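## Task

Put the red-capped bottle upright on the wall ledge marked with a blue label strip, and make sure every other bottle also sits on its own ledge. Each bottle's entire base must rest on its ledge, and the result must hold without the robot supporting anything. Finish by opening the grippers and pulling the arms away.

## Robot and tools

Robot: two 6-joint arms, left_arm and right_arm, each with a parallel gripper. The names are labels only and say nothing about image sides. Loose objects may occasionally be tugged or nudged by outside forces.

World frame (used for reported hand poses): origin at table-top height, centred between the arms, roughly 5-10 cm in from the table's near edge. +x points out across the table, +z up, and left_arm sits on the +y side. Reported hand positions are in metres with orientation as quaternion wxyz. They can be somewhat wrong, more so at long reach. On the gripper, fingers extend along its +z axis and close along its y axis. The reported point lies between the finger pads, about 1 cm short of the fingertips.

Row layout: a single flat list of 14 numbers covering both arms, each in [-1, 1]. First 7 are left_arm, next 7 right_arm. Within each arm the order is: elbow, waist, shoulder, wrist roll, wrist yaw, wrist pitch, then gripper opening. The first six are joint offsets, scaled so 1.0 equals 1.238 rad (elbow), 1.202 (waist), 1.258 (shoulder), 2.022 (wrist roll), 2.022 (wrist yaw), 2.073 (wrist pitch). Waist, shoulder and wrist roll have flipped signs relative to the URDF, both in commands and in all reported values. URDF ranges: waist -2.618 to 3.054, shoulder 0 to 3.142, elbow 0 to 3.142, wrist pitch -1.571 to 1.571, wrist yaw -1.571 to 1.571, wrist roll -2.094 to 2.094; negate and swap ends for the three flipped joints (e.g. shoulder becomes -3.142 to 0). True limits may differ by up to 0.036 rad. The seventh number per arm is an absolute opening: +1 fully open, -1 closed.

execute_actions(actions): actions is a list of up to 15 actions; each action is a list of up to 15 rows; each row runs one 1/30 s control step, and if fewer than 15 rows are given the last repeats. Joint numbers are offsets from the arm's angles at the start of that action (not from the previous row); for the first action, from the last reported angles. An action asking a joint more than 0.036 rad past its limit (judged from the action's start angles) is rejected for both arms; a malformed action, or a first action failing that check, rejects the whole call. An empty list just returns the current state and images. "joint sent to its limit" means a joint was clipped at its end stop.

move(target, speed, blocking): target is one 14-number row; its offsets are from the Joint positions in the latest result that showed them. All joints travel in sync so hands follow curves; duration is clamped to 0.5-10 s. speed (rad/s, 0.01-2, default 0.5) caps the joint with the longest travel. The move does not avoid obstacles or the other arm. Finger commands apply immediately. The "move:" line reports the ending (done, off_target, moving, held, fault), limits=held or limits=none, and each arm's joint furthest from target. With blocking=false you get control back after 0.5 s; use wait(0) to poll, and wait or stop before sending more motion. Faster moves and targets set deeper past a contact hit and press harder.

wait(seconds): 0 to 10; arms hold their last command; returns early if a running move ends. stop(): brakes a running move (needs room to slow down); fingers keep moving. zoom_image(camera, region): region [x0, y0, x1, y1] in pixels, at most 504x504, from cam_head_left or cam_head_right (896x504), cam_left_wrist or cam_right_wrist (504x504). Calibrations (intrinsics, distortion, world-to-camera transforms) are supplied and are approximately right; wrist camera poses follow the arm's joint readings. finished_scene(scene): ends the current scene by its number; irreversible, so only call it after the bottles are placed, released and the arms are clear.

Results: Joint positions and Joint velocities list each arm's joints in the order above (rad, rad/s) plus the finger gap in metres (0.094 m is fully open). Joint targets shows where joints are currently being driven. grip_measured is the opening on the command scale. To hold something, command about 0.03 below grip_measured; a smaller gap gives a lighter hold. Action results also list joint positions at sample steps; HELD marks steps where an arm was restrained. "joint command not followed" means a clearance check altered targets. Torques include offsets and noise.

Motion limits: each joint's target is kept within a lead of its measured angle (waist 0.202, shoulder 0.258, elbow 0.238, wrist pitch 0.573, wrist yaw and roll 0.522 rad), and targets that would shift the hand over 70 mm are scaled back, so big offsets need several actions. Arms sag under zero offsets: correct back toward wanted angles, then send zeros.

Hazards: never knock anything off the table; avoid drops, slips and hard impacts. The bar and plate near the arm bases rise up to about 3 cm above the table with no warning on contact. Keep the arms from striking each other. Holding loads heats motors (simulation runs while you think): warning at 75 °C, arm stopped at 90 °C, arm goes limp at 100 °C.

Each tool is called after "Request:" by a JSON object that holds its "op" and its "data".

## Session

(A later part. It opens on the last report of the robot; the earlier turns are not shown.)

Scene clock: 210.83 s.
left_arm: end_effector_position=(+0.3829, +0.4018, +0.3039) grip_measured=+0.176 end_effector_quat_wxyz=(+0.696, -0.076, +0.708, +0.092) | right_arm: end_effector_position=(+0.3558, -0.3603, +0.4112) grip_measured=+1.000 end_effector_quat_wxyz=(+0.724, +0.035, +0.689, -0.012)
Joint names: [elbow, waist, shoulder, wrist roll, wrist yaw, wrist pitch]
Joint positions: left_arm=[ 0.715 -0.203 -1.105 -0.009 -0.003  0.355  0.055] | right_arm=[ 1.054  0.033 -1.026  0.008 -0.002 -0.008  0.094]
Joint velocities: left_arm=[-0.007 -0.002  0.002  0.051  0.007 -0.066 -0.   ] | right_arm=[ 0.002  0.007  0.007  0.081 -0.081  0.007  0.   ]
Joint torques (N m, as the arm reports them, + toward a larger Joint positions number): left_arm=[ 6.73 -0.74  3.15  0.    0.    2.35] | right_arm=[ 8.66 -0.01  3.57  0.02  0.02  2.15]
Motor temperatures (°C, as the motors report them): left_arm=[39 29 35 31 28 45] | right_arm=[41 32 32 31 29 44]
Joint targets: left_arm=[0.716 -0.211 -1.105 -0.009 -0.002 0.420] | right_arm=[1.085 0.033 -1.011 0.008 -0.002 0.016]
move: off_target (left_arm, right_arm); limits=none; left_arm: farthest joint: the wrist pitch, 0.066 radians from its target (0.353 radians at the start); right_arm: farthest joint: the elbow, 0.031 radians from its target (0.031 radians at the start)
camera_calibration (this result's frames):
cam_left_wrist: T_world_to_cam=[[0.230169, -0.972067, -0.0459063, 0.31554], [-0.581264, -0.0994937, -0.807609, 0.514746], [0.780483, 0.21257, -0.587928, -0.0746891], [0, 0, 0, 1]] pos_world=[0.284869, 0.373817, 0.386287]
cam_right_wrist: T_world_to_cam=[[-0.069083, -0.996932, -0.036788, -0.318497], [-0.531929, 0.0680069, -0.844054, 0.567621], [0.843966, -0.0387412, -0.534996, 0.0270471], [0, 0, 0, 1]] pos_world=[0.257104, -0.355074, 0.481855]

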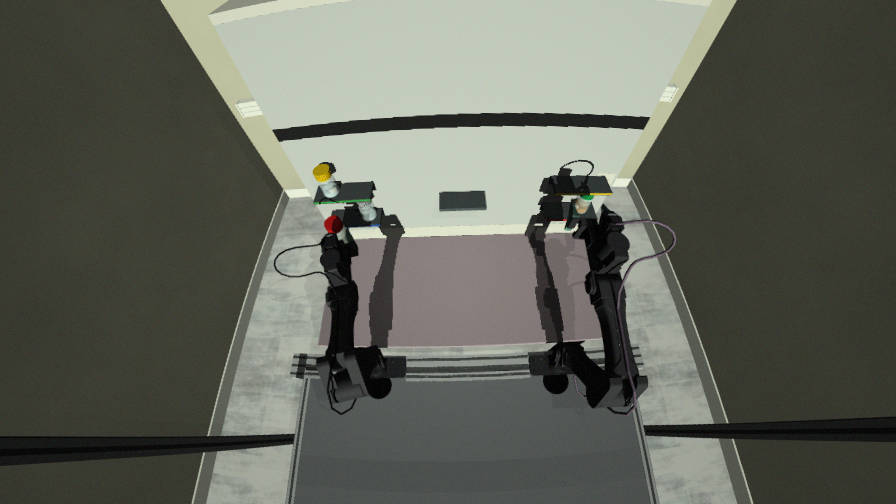

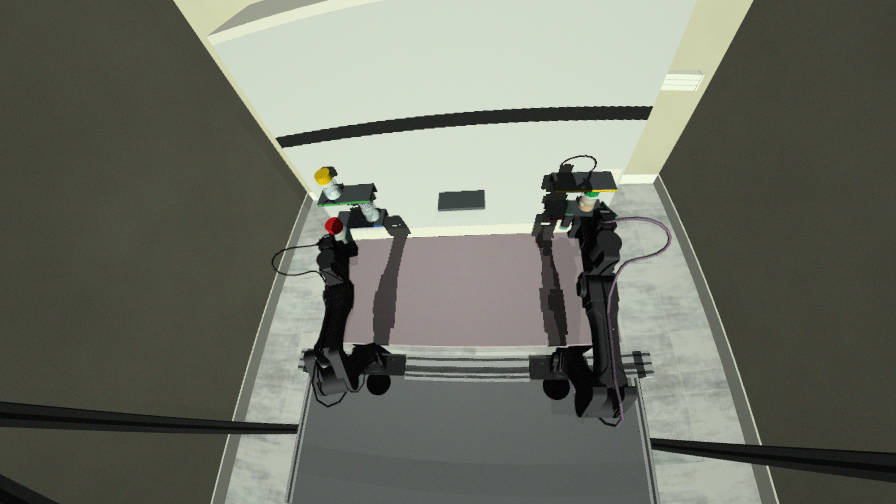

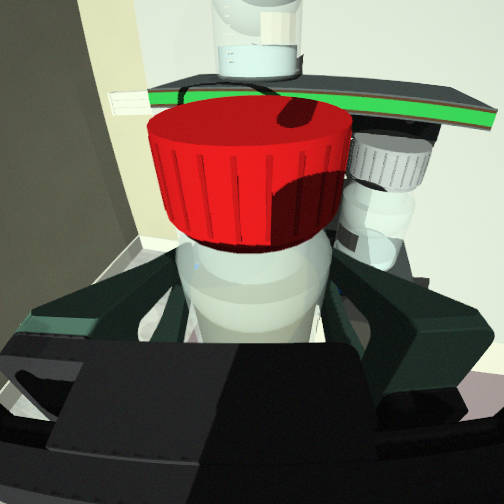

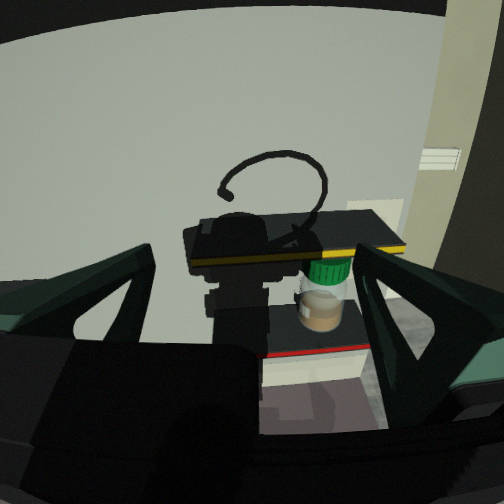

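Request:
{"op": "move", "data": {"target": [-0.052,0.03,-0.011,0,0,0.072,0.1, 0.025,0,0.012,0,0,0.012,1], "speed": 0.2}}

Scene clock: 253.67 s.
left_arm: end_effector_position=(+0.3849, +0.3922, +0.2875) grip_measured=+0.176 end_effector_quat_wxyz=(+0.699, -0.067, +0.707, +0.084) | right_arm: end_effector_position=(+0.3558, -0.3603, +0.4113) grip_measured=+1.000 end_effector_quat_wxyz=(+0.724, +0.035, +0.689, -0.012)
Joint names: [elbow, waist, shoulder, wrist roll, wrist yaw, wrist pitch]
Joint positions: left_arm=[ 0.65  -0.178 -1.117 -0.009 -0.003  0.438  0.055] | right_arm=[ 1.054  0.033 -1.026  0.008 -0.002 -0.008  0.094]
Joint velocities: left_arm=[-0.007  0.022 -0.002  0.022  0.022 -0.022  0.   ] | right_arm=[ 0.007 -0.007 -0.002  0.022 -0.022 -0.125  0.   ]
Joint torques (N m, as the arm reports them, + toward a larger Joint positions number): left_arm=[ 6.63  0.97  3.15  0.   -0.01  2.35] | right_arm=[8.7  0.06 3.59 0.02 0.03 2.15]
Motor temperatures (°C, as the motors report them): left_arm=[39 29 32 31 28 49] | right_arm=[42 32 32 31 29 45]
Joint targets: left_arm=[0.651 -0.167 -1.119 -0.009 -0.003 0.504] | right_arm=[1.085 0.033 -1.011 0.008 -0.002 0.017]
move: off_target (left_arm, right_arm); limits=none; left_arm: farthest joint: the wrist pitch, 0.066 radians from its target (0.149 radians at the start); right_arm: farthest joint: the elbow, 0.031 radians from its target (0.031 radians at the start)
camera_calibration (this result's frames):
cam_left_wrist: T_world_to_cam=[[0.205781, -0.977495, -0.0464465, 0.316679], [-0.579465, -0.0834663, -0.810712, 0.49554], [0.78859, 0.193743, -0.5836, -0.0808879], [0, 0, 0, 1]] pos_world=[0.285769, 0.366585, 0.369243]
cam_right_wrist: T_world_to_cam=[[-0.069085, -0.996932, -0.0367885, -0.318496], [-0.531607, 0.0679936, -0.844258, 0.567663], [0.844169, -0.0387685, -0.534674, 0.0268872], [0, 0, 0, 1]] pos_world=[0.257073, -0.355074, 0.481912]

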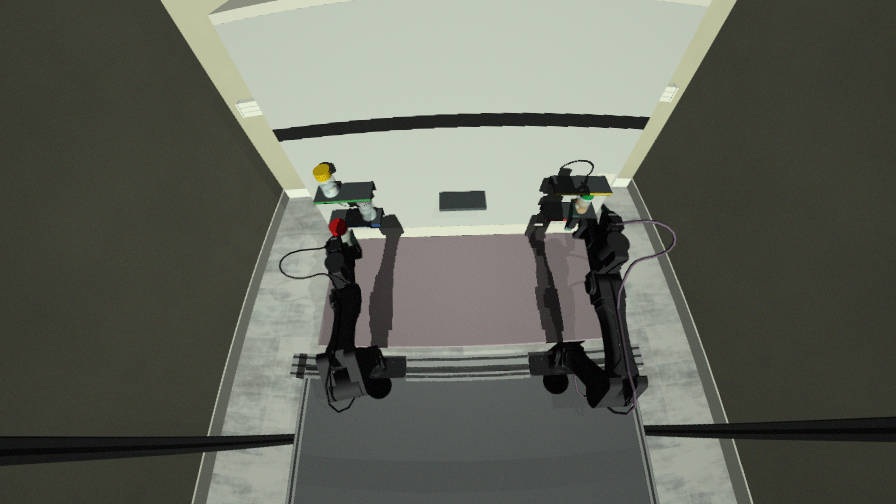

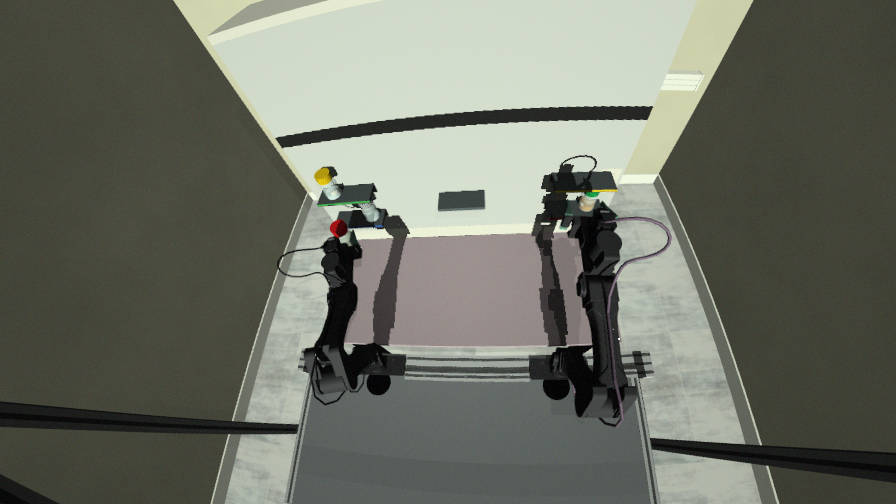

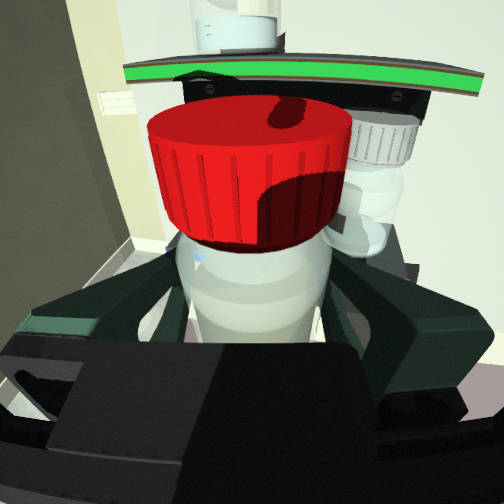

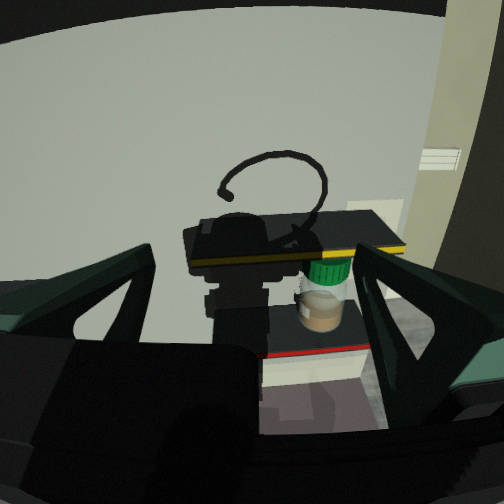

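Request:
{"op": "move", "data": {"target": [0.127,0,-0.163,0,0,0.073,0.1, 0.025,0,0.012,0,0,0.012,1], "speed": 0.15}}

Scene clock: 266.90 s.
left_arm: end_effector_position=(+0.4282, +0.4016, +0.2820) grip_measured=+0.176 end_effector_quat_wxyz=(+0.696, -0.067, +0.710, +0.084) | right_arm: end_effector_position=(+0.3558, -0.3603, +0.4115) grip_measured=+1.000 end_effector_quat_wxyz=(+0.724, +0.035, +0.688, -0.012)
Joint names: [elbow, waist, shoulder, wrist roll, wrist yaw, wrist pitch]
Joint positions: left_arm=[ 0.761 -0.178 -1.322 -0.009 -0.003  0.524  0.055] | right_arm=[ 1.054  0.033 -1.026  0.008 -0.002 -0.007  0.094]
Joint velocities: left_arm=[ 0.007 -0.002  0.002 -0.022  0.022  0.007 -0.001] | right_arm=[-0.007 -0.007 -0.007 -0.022 -0.007  0.037  0.   ]
Joint torques (N m, as the arm reports them, + toward a larger Joint positions number): left_arm=[ 9.71  0.01  4.86  0.   -0.01  2.35] | right_arm=[ 8.74 -0.04  3.55  0.02  0.02  2.13]
Motor temperatures (°C, as the motors report them): left_arm=[39 29 32 31 28 50] | right_arm=[42 32 32 31 29 45]
Joint targets: left_arm=[0.807 -0.178 -1.322 -0.009 -0.003 0.590] | right_arm=[1.085 0.033 -1.011 0.008 -0.002 0.018]
move: off_target (left_arm, right_arm); limits=none; left_arm: farthest joint: the wrist pitch, 0.065 radians from its target (0.151 radians at the start); right_arm: farthest joint: the elbow, 0.031 radians from its target (0.031 radians at the start)
camera_calibration (this result's frames):
cam_left_wrist: T_world_to_cam=[[0.20553, -0.977549, -0.0464162, 0.316786], [-0.586086, -0.0849645, -0.805782, 0.519015], [0.783748, 0.192817, -0.59039, -0.115698], [0, 0, 0, 1]] pos_world=[0.329756, 0.376081, 0.36461]
cam_right_wrist: T_world_to_cam=[[-0.0690889, -0.996932, -0.0367894, -0.318495], [-0.530963, 0.0679669, -0.844665, 0.567747], [0.844574, -0.0388232, -0.534029, 0.0265674], [0, 0, 0, 1]] pos_world=[0.25701, -0.355075, 0.482026]

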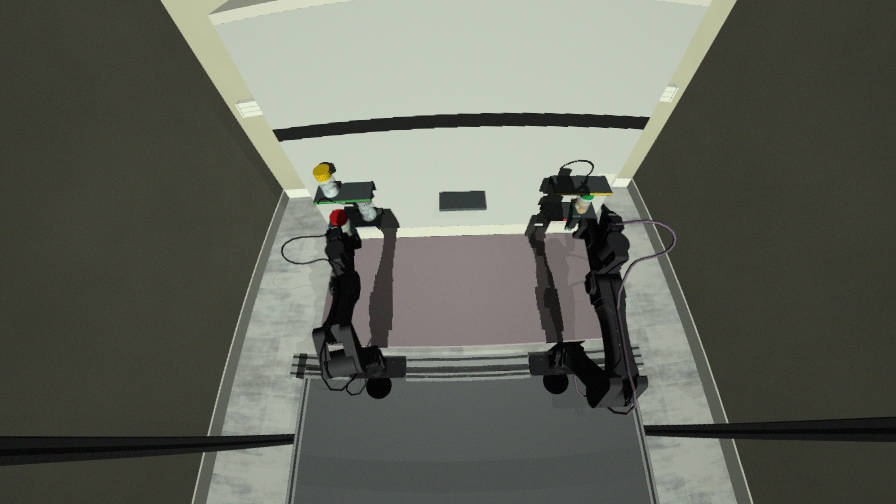

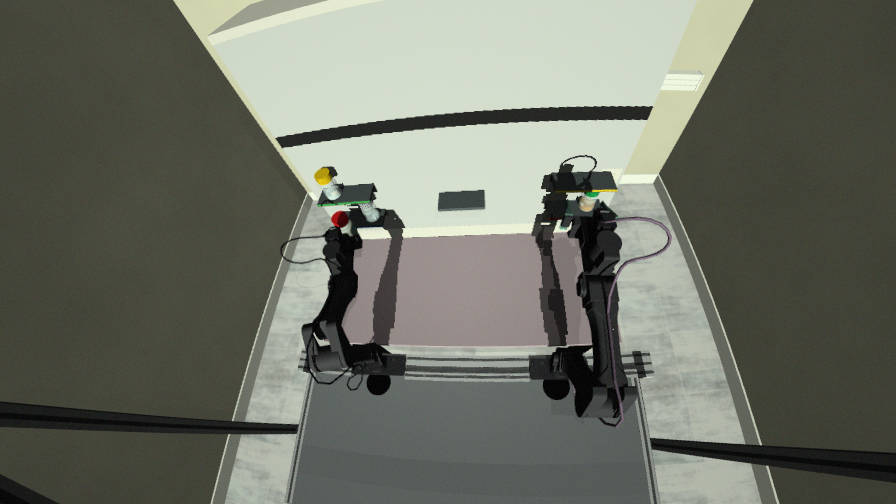

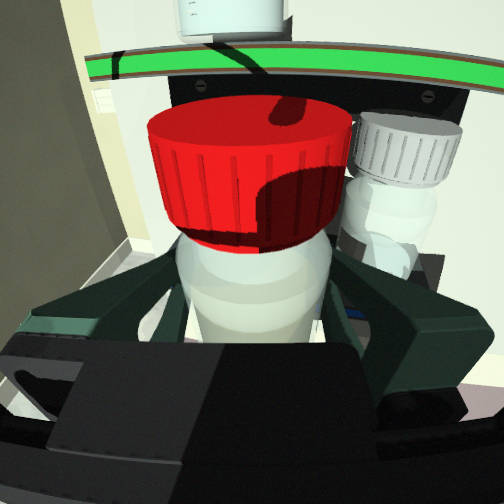

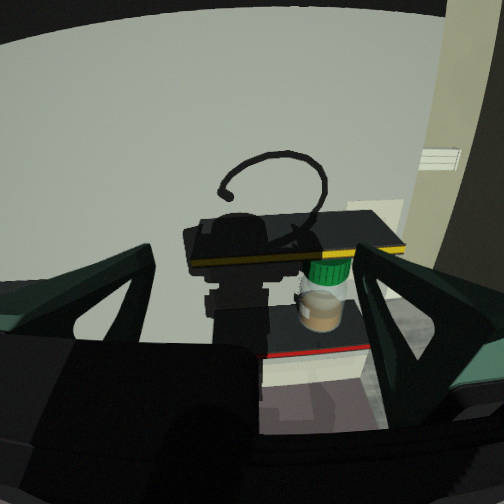

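Request:
{"op": "move", "data": {"target": [0.247,0,-0.227,0,0,0.046,0.1, 0.025,0,0.012,0,0,0.012,1], "speed": 0.1}}

Scene clock: 279.27 s.
left_arm: end_effector_position=(+0.4995, +0.4168, +0.2842) grip_measured=+0.176 end_effector_quat_wxyz=(+0.696, -0.067, +0.710, +0.084) | right_arm: end_effector_position=(+0.3558, -0.3603, +0.4116) grip_measured=+1.000 end_effector_quat_wxyz=(+0.724, +0.035, +0.688, -0.012)
Joint names: [elbow, waist, shoulder, wrist roll, wrist yaw, wrist pitch]
Joint positions: left_arm=[ 1.019 -0.178 -1.611 -0.009 -0.003  0.553  0.055] | right_arm=[ 1.054  0.033 -1.026  0.008 -0.002 -0.006  0.094]
Joint velocities: left_arm=[-0.007 -0.012 -0.007 -0.066  0.051 -0.051 -0.   ] | right_arm=[ 0.022  0.012  0.002  0.022 -0.051  0.007  0.   ]
Joint torques (N m, as the arm reports them, + toward a larger Joint positions number): left_arm=[ 9.66  0.01  7.62  0.   -0.01  2.36] | right_arm=[ 8.63 -0.04  3.53  0.02  0.02  2.12]
Motor temperatures (°C, as the motors report them): left_arm=[41 29 33 31 28 50] | right_arm=[42 32 32 31 29 45]
Joint targets: left_arm=[1.066 -0.178 -1.608 -0.009 -0.003 0.619] | right_arm=[1.085 0.033 -1.011 0.008 -0.002 0.018]
move: off_target (left_arm, right_arm); limits=none; left_arm: farthest joint: the wrist pitch, 0.066 radians from its target (0.095 radians at the start); right_arm: farthest joint: the elbow, 0.031 radians from its target (0.031 radians at the start)
camera_calibration (this result's frames):
cam_left_wrist: T_world_to_cam=[[0.205519, -0.977552, -0.0464148, 0.317133], [-0.586385, -0.0850324, -0.805557, 0.56402], [0.783527, 0.192774, -0.590698, -0.173026], [0, 0, 0, 1]] pos_world=[0.401127, 0.391329, 0.366864]
cam_right_wrist: T_world_to_cam=[[-0.0690909, -0.996932, -0.0367899, -0.318495], [-0.53064, 0.0679535, -0.844869, 0.567788], [0.844776, -0.0388506, -0.533707, 0.0264075], [0, 0, 0, 1]] pos_world=[0.256978, -0.355075, 0.482083]

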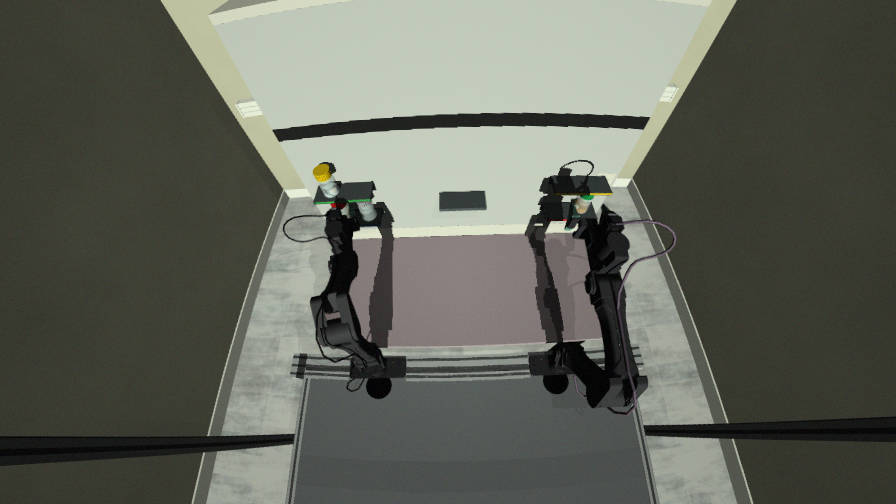

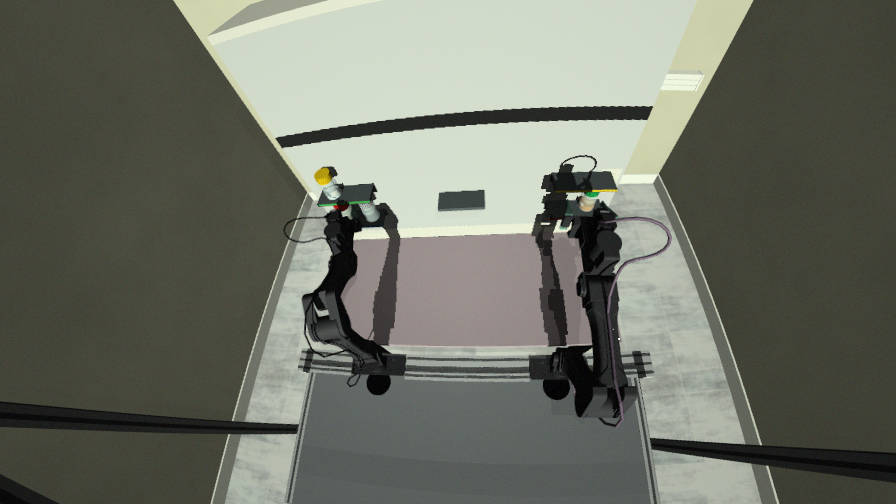

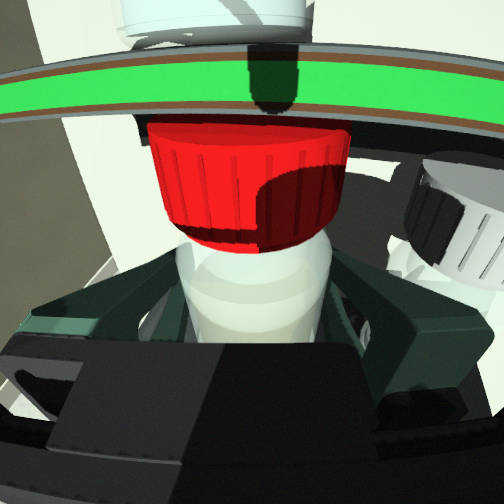

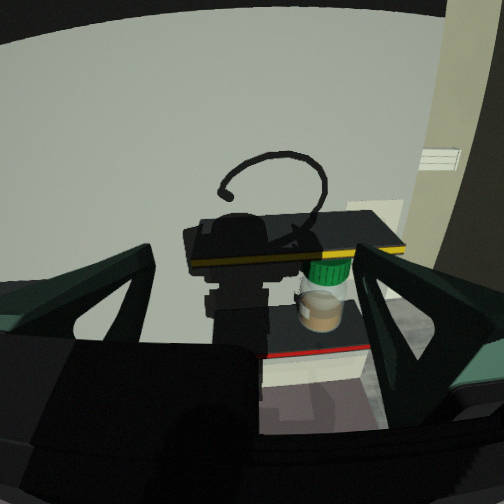

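Request:
{"op": "move", "data": {"target": [0.06,0,-0.034,0,0,0.038,0.1, 0.025,0,0.012,0,0,0.012,1], "speed": 0.08}}

Request:
{"op": "move", "data": {"target": [-0.028,0,-0.013,0,0,0.05,0.1, 0.025,0,0.012,0,0,0.012,1], "speed": 0.06}}

Scene clock: 287.77 s.
left_arm: end_effector_position=(+0.5098, +0.4191, +0.2793) grip_measured=+0.176 end_effector_quat_wxyz=(+0.695, -0.068, +0.711, +0.084) | right_arm: end_effector_position=(+0.3558, -0.3603, +0.4117) grip_measured=+1.000 end_effector_quat_wxyz=(+0.725, +0.035, +0.688, -0.012)
Joint names: [elbow, waist, shoulder, wrist roll, wrist yaw, wrist pitch]
Joint positions: left_arm=[ 1.048 -0.178 -1.656 -0.009 -0.003  0.567  0.055] | right_arm=[ 1.054  0.033 -1.026  0.008 -0.002 -0.006  0.094]
Joint velocities: left_arm=[ 0.007 -0.002 -0.007  0.007  0.066  0.037  0.   ] | right_arm=[-0.012  0.007  0.007  0.051 -0.037 -0.095  0.   ]
Joint torques (N m, as the arm reports them, + toward a larger Joint positions number): left_arm=[ 9.54  0.01  7.94  0.   -0.01  2.35] | right_arm=[8.64 0.05 3.63 0.02 0.03 2.12]
Motor temperatures (°C, as the motors report them): left_arm=[42 29 34 31 28 51] | right_arm=[42 32 32 31 29 45]
Joint targets: left_arm=[1.094 -0.178 -1.654 -0.009 -0.003 0.632] | right_arm=[1.085 0.033 -1.011 0.008 -0.002 0.018]
move: off_target (left_arm, right_arm); limits=none; left_arm: farthest joint: the wrist pitch, 0.065 radians from its target (0.078 radians at the start); right_arm: farthest joint: the elbow, 0.031 radians from its target (0.031 radians at the start)
camera_calibration (this result's frames):
cam_left_wrist: T_world_to_cam=[[0.205451, -0.977567, -0.0464062, 0.317062], [-0.588184, -0.0854395, -0.804202, 0.567015], [0.782196, 0.192519, -0.592542, -0.183092], [0, 0, 0, 1]] pos_world=[0.411582, 0.393643, 0.362218]
cam_right_wrist: T_world_to_cam=[[-0.0690929, -0.996932, -0.0367904, -0.318495], [-0.530318, 0.0679402, -0.845072, 0.56783], [0.844979, -0.0388779, -0.533385, 0.0262475], [0, 0, 0, 1]] pos_world=[0.256946, -0.355075, 0.48214]

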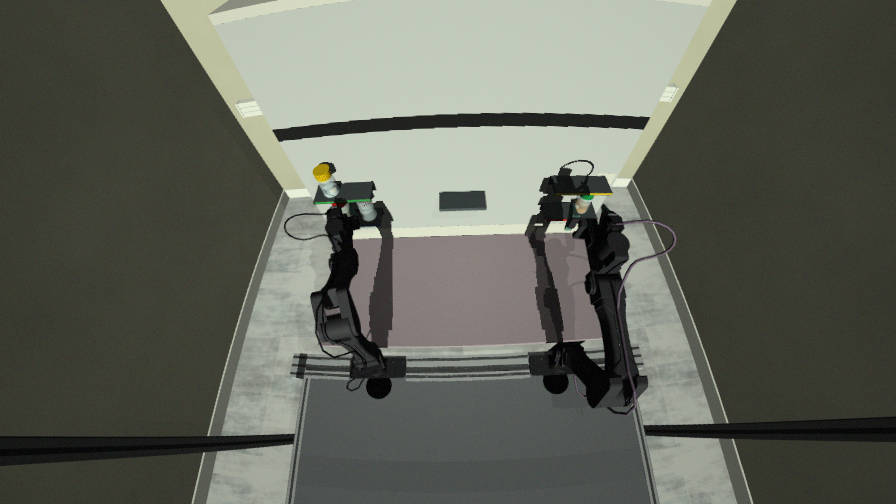

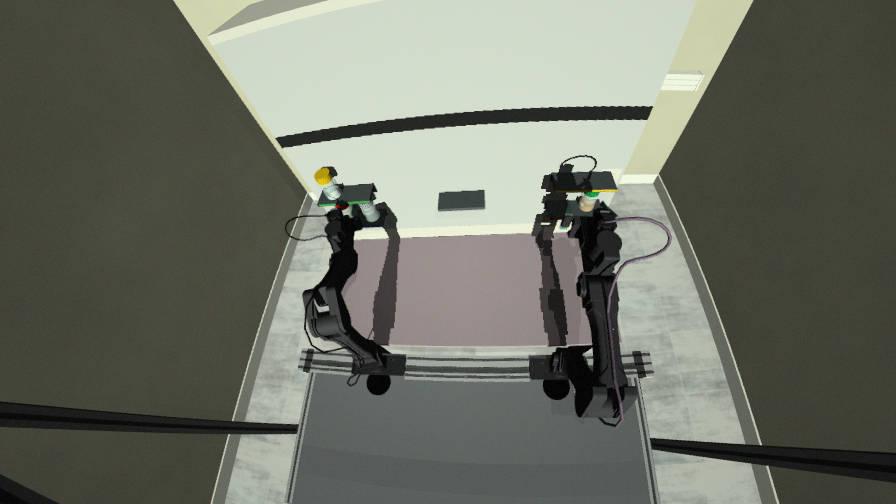

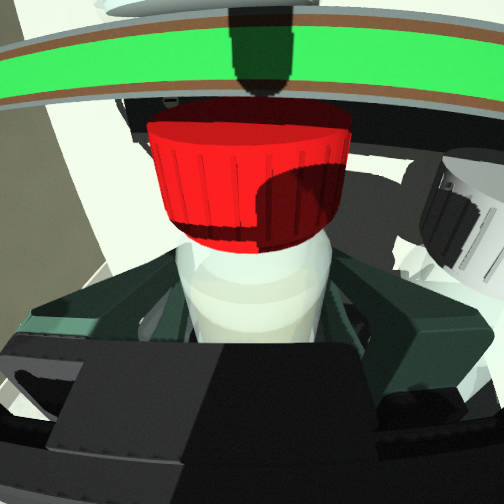

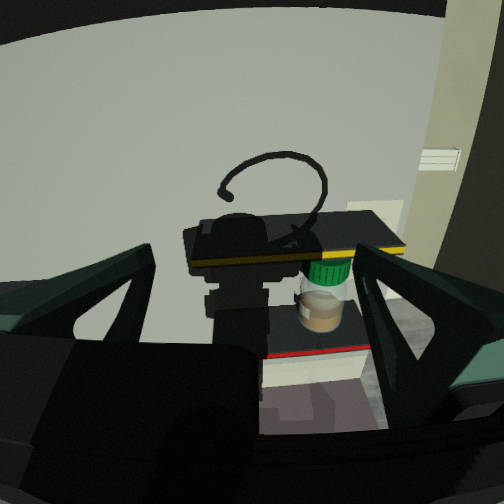

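Scene clock: 289.80 s.
left_arm: end_effector_position=(+0.5093, +0.4192, +0.2659) grip_measured=+0.176 end_effector_quat_wxyz=(+0.692, -0.068, +0.714, +0.083) | right_arm: end_effector_position=(+0.3558, -0.3603, +0.4118) grip_measured=+1.000 end_effector_quat_wxyz=(+0.725, +0.035, +0.688, -0.012)
Joint names: [elbow, waist, shoulder, wrist roll, wrist yaw, wrist pitch]
Joint positions: left_arm=[ 1.016 -0.178 -1.671 -0.009 -0.003  0.606  0.055] | right_arm=[ 1.054  0.033 -1.026  0.008 -0.002 -0.006  0.094]
Joint velocities: left_arm=[-0.007 -0.017  0.007 -0.037 -0.066  0.007 -0.002] | right_arm=[ 0.007  0.002  0.017 -0.007 -0.022  0.007  0.   ]
Joint torques (N m, as the arm reports them, + toward a larger Joint positions number): left_arm=[ 6.13  0.    7.66  0.   -0.01  2.34] | right_arm=[8.7  0.   3.57 0.   0.02 2.08]
Motor temperatures (°C, as the motors report them): left_arm=[41 29 34 31 28 51] | right_arm=[42 32 32 31 29 45]
Joint targets: left_arm=[1.013 -0.178 -1.672 -0.009 -0.003 0.671] | right_arm=[1.085 0.033 -1.011 0.008 -0.002 0.019]
move: off_target (left_arm, right_arm); limits=none; left_arm: farthest joint: the wrist pitch, 0.064 radians from its target (0.104 radians at the start); right_arm: farthest joint: the elbow, 0.031 radians from its target (0.031 radians at the start)
camera_calibration (this result's frames):
cam_left_wrist: T_world_to_cam=[[0.205212, -0.977618, -0.0463746, 0.316787], [-0.594453, -0.0868598, -0.799426, 0.558487], [0.777505, 0.191619, -0.598973, -0.186194], [0, 0, 0, 1]] pos_world=[0.411753, 0.393885, 0.349635]
cam_right_wrist: T_world_to_cam=[[-0.0690949, -0.996931, -0.0367908, -0.318494], [-0.529996, 0.0679268, -0.845276, 0.567872], [0.845181, -0.0389052, -0.533063, 0.0260876], [0, 0, 0, 1]] pos_world=[0.256915, -0.355076, 0.482197]

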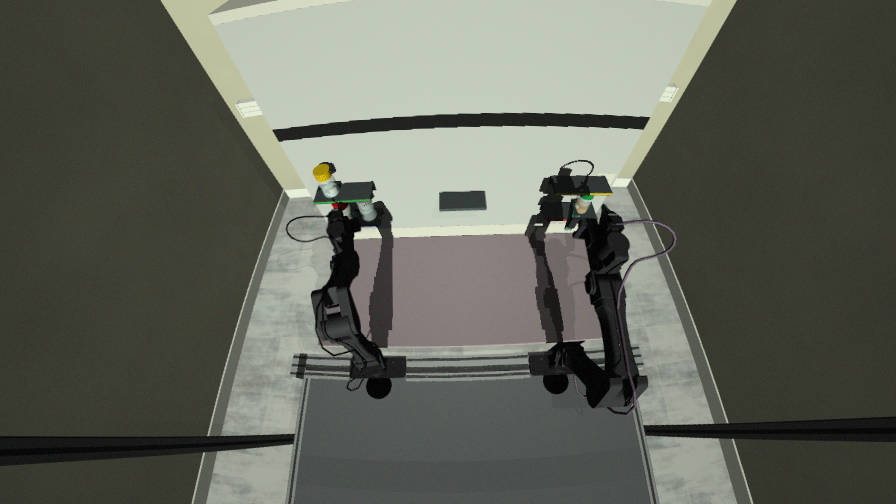

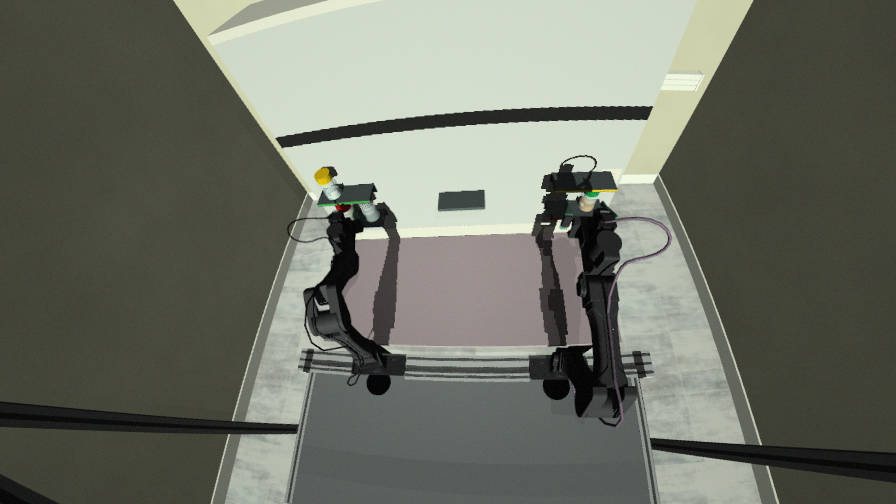

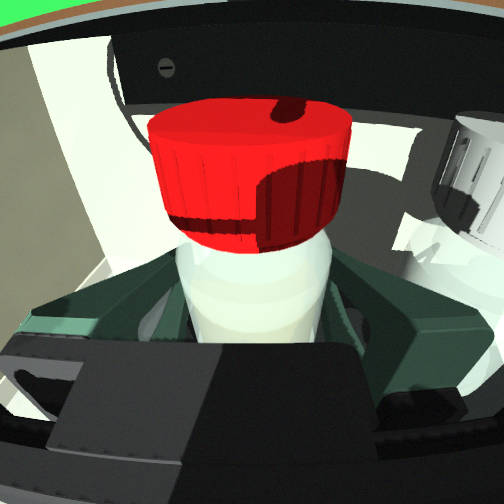

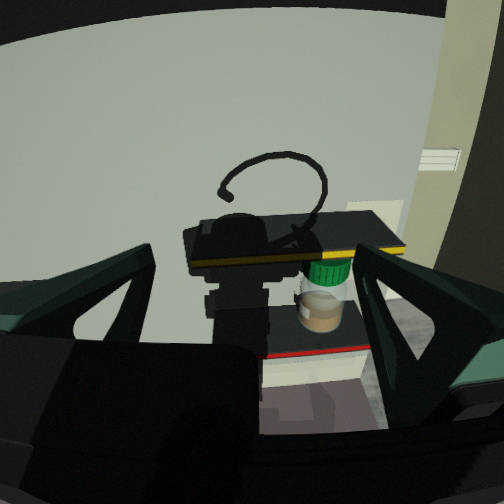

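Request:
{"op": "move", "data": {"target": [-0.016,0,-0.008,0,0,0.043,0.1, 0.025,0,0.012,0,0,0.012,1], "speed": 0.04}}

Scene clock: 296.13 s.
left_arm: end_effector_position=(+0.5092, +0.4192, +0.2661) grip_measured=+0.176 end_effector_quat_wxyz=(+0.699, -0.067, +0.707, +0.084) | right_arm: end_effector_position=(+0.3558, -0.3603, +0.4118) grip_measured=+1.000 end_effector_quat_wxyz=(+0.725, +0.035, +0.688, -0.012)
Joint names: [elbow, waist, shoulder, wrist roll, wrist yaw, wrist pitch]
Joint positions: left_arm=[ 1.003 -0.178 -1.677 -0.009 -0.003  0.646  0.055] | right_arm=[ 1.054  0.033 -1.026  0.008 -0.002 -0.005  0.094]
Joint velocities: left_arm=[ 0.002 -0.002 -0.007 -0.007 -0.007 -0.022 -0.001] | right_arm=[ 0.012 -0.017  0.002 -0.007  0.051  0.022  0.   ]
Joint torques (N m, as the arm reports them, + toward a larger Joint positions number): left_arm=[ 5.8   0.01  7.57  0.   -0.01  2.21] | right_arm=[ 8.63 -0.04  3.52  0.01  0.03  2.18]
Motor temperatures (°C, as the motors report them): left_arm=[40 29 35 31 28 51] | right_arm=[42 32 32 31 29 45]
Joint targets: left_arm=[0.996 -0.178 -1.681 -0.009 -0.003 0.695] | right_arm=[1.085 0.033 -1.011 0.008 -0.002 0.019]
move: off_target (left_arm, right_arm); limits=none; left_arm: farthest joint: the wrist pitch, 0.049 radians from its target (0.089 radians at the start); right_arm: farthest joint: the elbow, 0.031 radians from its target (0.031 radians at the start)
camera_calibration (this result's frames):
cam_left_wrist: T_world_to_cam=[[0.205803, -0.97749, -0.0464492, 0.316457], [-0.578861, -0.0833297, -0.811157, 0.552293], [0.789028, 0.193827, -0.58298, -0.19708], [0, 0, 0, 1]] pos_world=[0.410074, 0.393555, 0.347802]
cam_right_wrist: T_world_to_cam=[[-0.0690968, -0.996931, -0.0367913, -0.318494], [-0.529673, 0.0679134, -0.845479, 0.567914], [0.845383, -0.0389326, -0.53274, 0.0259276], [0, 0, 0, 1]] pos_world=[0.256883, -0.355076, 0.482254]

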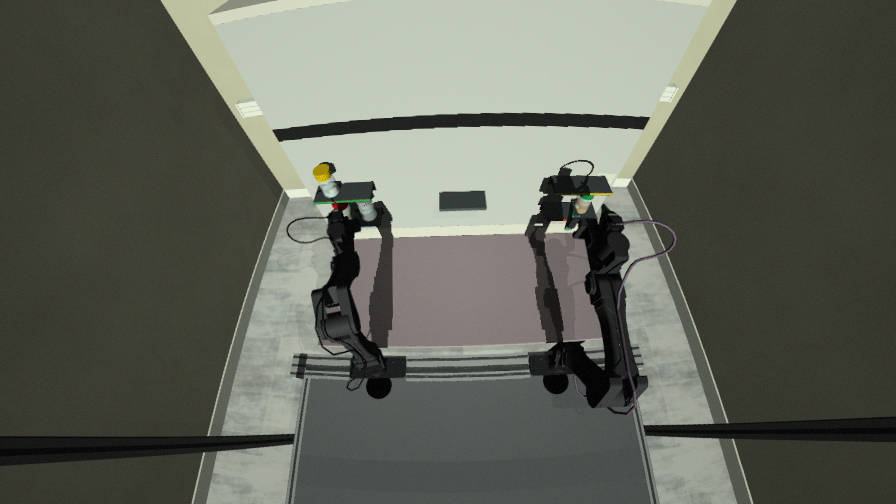

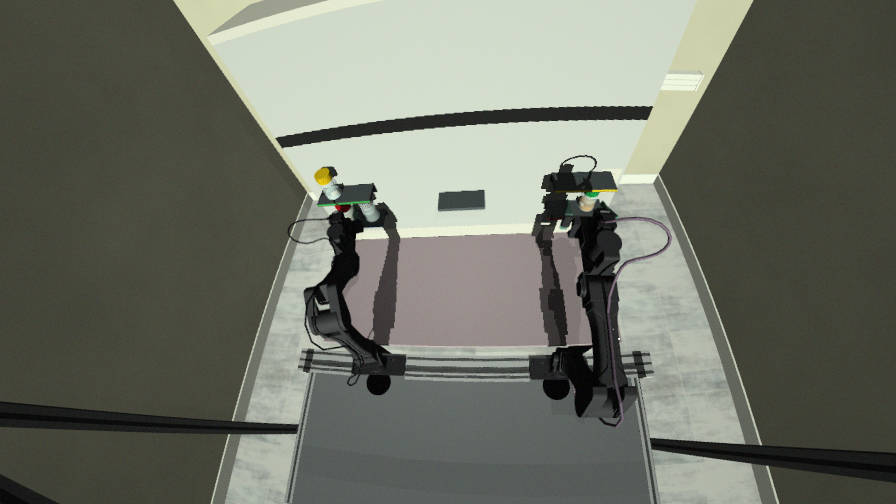

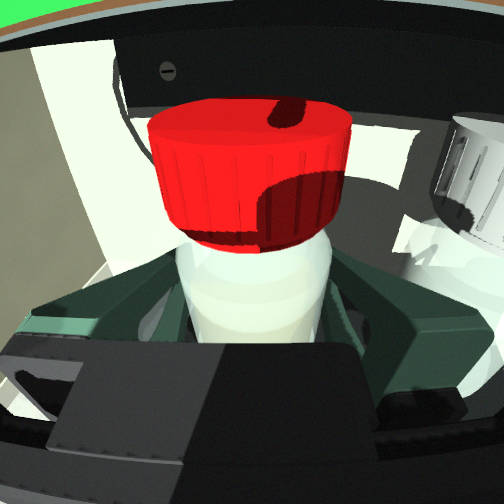

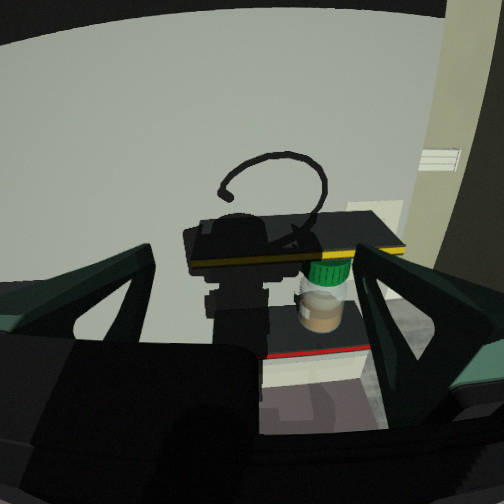

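Request:
{"op": "execute_actions", "data": {"actions": [[[-0.01,0,0,0,0,0.015,0.1,0.025,0,0.012,0,0,0.012,1]],[[0,0,0,0,0,0,0.1,0,0,0,0,0,0,1]],[[0,0,0,0,0,0,0.22,0,0,0,0,0,0,1]],[[0,0,0,0,0,0,0.33,0,0,0,0,0,0,1]],[[0,0,0,0,0,0,0.45,0,0,0,0,0,0,1]]]}}

Scene clock: 302.77 s.
left_arm: end_effector_position=(+0.5092, +0.4192, +0.2656) grip_measured=+0.448 end_effector_quat_wxyz=(+0.699, -0.067, +0.707, +0.084) | right_arm: end_effector_position=(+0.3561, -0.3600, +0.4051) grip_measured=+1.000 end_effector_quat_wxyz=(+0.716, +0.035, +0.698, -0.012)
Joint names: [elbow, waist, shoulder, wrist roll, wrist yaw, wrist pitch]
Joint positions: left_arm=[ 1.003 -0.178 -1.677 -0.009 -0.003  0.644  0.068] | right_arm=[ 1.054  0.033 -1.026  0.008 -0.002 -0.032  0.094]
Joint velocities: left_arm=[ 0.007  0.007  0.002  0.007 -0.022  0.007 -0.   ] | right_arm=[-0.002 -0.002 -0.007  0.095  0.007 -0.125  0.   ]
Joint torques (N m, as the arm reports them, + toward a larger Joint positions number): left_arm=[ 6.28  0.    7.82 -0.01 -0.01  1.74] | right_arm=[6.08 0.01 2.08 0.   0.02 1.98]
Motor temperatures (°C, as the motors report them): left_arm=[40 29 35 31 28 50] | right_arm=[42 32 32 31 29 45]
Joint targets: left_arm=[1.003 -0.178 -1.677 -0.009 -0.003 0.644] | right_arm=[1.054 0.033 -1.026 0.008 -0.002 -0.025]
Step readings (joint positions; steps 1 to 15: 1st action; 16 to 30: 2nd action; 31 to 45: 3rd action; 46 to 60: 4th action; 61 to 75: 5th action):
0: left_arm=[1.003 -0.178 -1.677 -0.009 -0.003 0.646] | right_arm=[1.054 0.033 -1.026 0.008 -0.002 -0.005]
1: left_arm=[1.003 -0.178 -1.677 -0.009 -0.003 0.646] | right_arm=[1.054 0.033 -1.026 0.008 -0.002 -0.005]
2: left_arm=[1.003 -0.178 -1.677 -0.009 -0.003 0.646] | right_arm=[1.054 0.033 -1.026 0.008 -0.002 -0.005]
4: left_arm=[1.003 -0.178 -1.677 -0.009 -0.003 0.646] | right_arm=[1.054 0.033 -1.026 0.008 -0.002 -0.004]
8: left_arm=[1.003 -0.178 -1.677 -0.009 -0.003 0.646] | right_arm=[1.054 0.033 -1.026 0.008 -0.002 -0.004]
15: left_arm=[1.003 -0.178 -1.677 -0.009 -0.003 0.646] | right_arm=[1.054 0.033 -1.026 0.008 -0.002 -0.004]
16: left_arm=[1.003 -0.178 -1.677 -0.009 -0.003 0.645] | right_arm=[1.054 0.033 -1.026 0.008 -0.002 -0.005]
17: left_arm=[1.003 -0.178 -1.677 -0.009 -0.003 0.645] | right_arm=[1.054 0.033 -1.026 0.008 -0.002 -0.006]
19: left_arm=[1.003 -0.178 -1.677 -0.009 -0.003 0.645] | right_arm=[1.054 0.033 -1.026 0.008 -0.002 -0.008]
23: left_arm=[1.003 -0.178 -1.677 -0.009 -0.003 0.645] | right_arm=[1.054 0.033 -1.026 0.008 -0.002 -0.010]
30: left_arm=[1.003 -0.178 -1.677 -0.009 -0.003 0.645] | right_arm=[1.054 0.033 -1.026 0.008 -0.002 -0.011]
31: left_arm=[1.003 -0.178 -1.677 -0.009 -0.003 0.644] | right_arm=[1.054 0.033 -1.026 0.008 -0.002 -0.012]
32: left_arm=[1.003 -0.178 -1.677 -0.009 -0.003 0.644] | right_arm=[1.054 0.033 -1.026 0.008 -0.002 -0.013]
34: left_arm=[1.003 -0.178 -1.677 -0.009 -0.003 0.644] | right_arm=[1.054 0.033 -1.026 0.008 -0.002 -0.015]
38: left_arm=[1.003 -0.178 -1.677 -0.009 -0.003 0.644] | right_arm=[1.054 0.033 -1.026 0.008 -0.002 -0.017]
45: left_arm=[1.003 -0.178 -1.677 -0.009 -0.003 0.644] | right_arm=[1.054 0.033 -1.026 0.008 -0.002 -0.018]
46: left_arm=[1.003 -0.178 -1.677 -0.009 -0.003 0.644] | right_arm=[1.054 0.033 -1.026 0.008 -0.002 -0.019]
47: left_arm=[1.003 -0.178 -1.677 -0.009 -0.003 0.644] | right_arm=[1.054 0.033 -1.026 0.008 -0.002 -0.020]
49: left_arm=[1.003 -0.178 -1.677 -0.009 -0.003 0.644] | right_arm=[1.054 0.033 -1.026 0.008 -0.002 -0.022]
53: left_arm=[1.003 -0.178 -1.677 -0.009 -0.003 0.644] | right_arm=[1.054 0.033 -1.026 0.008 -0.002 -0.024]
60: left_arm=[1.003 -0.178 -1.677 -0.009 -0.003 0.644] | right_arm=[1.054 0.033 -1.026 0.008 -0.002 -0.025]
61: left_arm=[1.003 -0.178 -1.677 -0.009 -0.003 0.644] | right_arm=[1.054 0.033 -1.026 0.008 -0.002 -0.026]
62: left_arm=[1.003 -0.178 -1.677 -0.009 -0.003 0.644] | right_arm=[1.054 0.033 -1.026 0.008 -0.002 -0.027]
64: left_arm=[1.003 -0.178 -1.677 -0.009 -0.003 0.644] | right_arm=[1.054 0.033 -1.026 0.008 -0.002 -0.029]
68: left_arm=[1.003 -0.178 -1.677 -0.009 -0.003 0.644] | right_arm=[1.054 0.033 -1.026 0.008 -0.002 -0.031]
75: Joint positions above
camera_calibration (this result's frames):
cam_left_wrist: T_world_to_cam=[[0.205747, -0.977503, -0.0464425, 0.316475], [-0.58037, -0.0836711, -0.810043, 0.552521], [0.787933, 0.193617, -0.584528, -0.196297], [0, 0, 0, 1]] pos_world=[0.410222, 0.393591, 0.347522]
cam_right_wrist: T_world_to_cam=[[-0.0689564, -0.996942, -0.0367595, -0.318525], [-0.55238, 0.0688384, -0.830745, 0.564802], [0.830736, -0.03698, -0.555438, 0.0372443], [0, 0, 0, 1]] pos_world=[0.259081, -0.355054, 0.478185]

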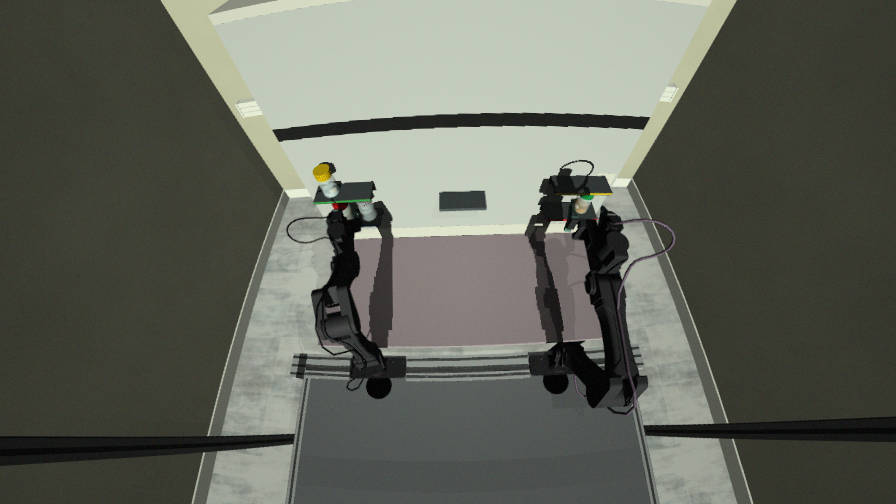

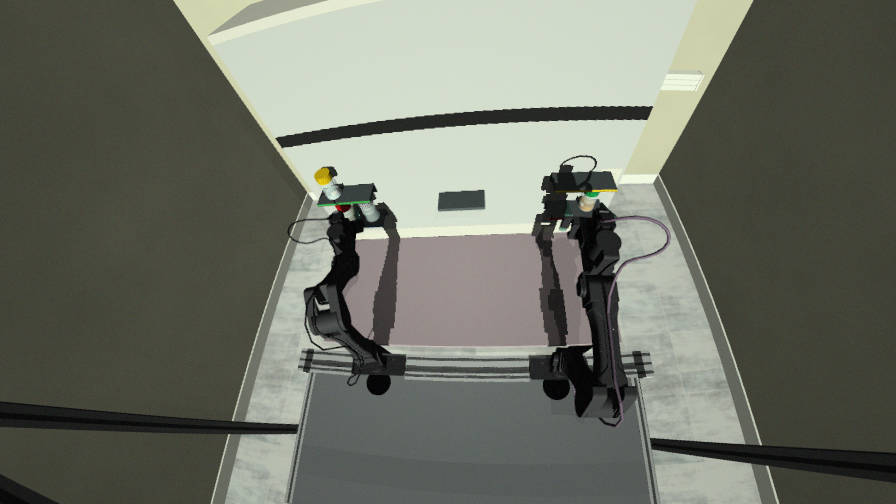

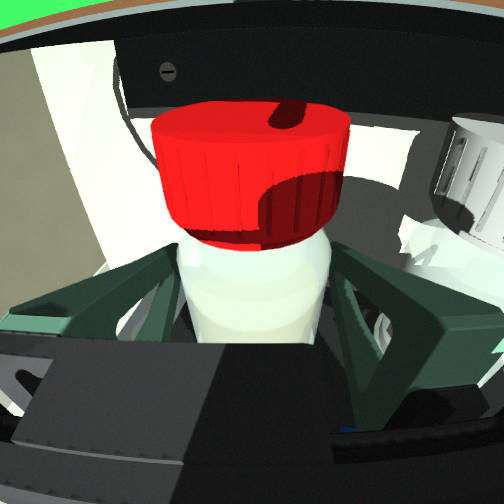

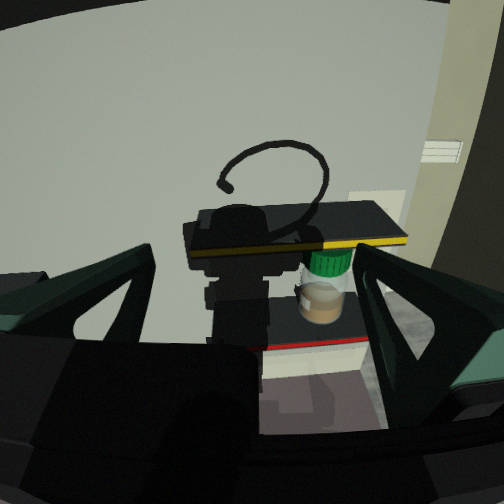

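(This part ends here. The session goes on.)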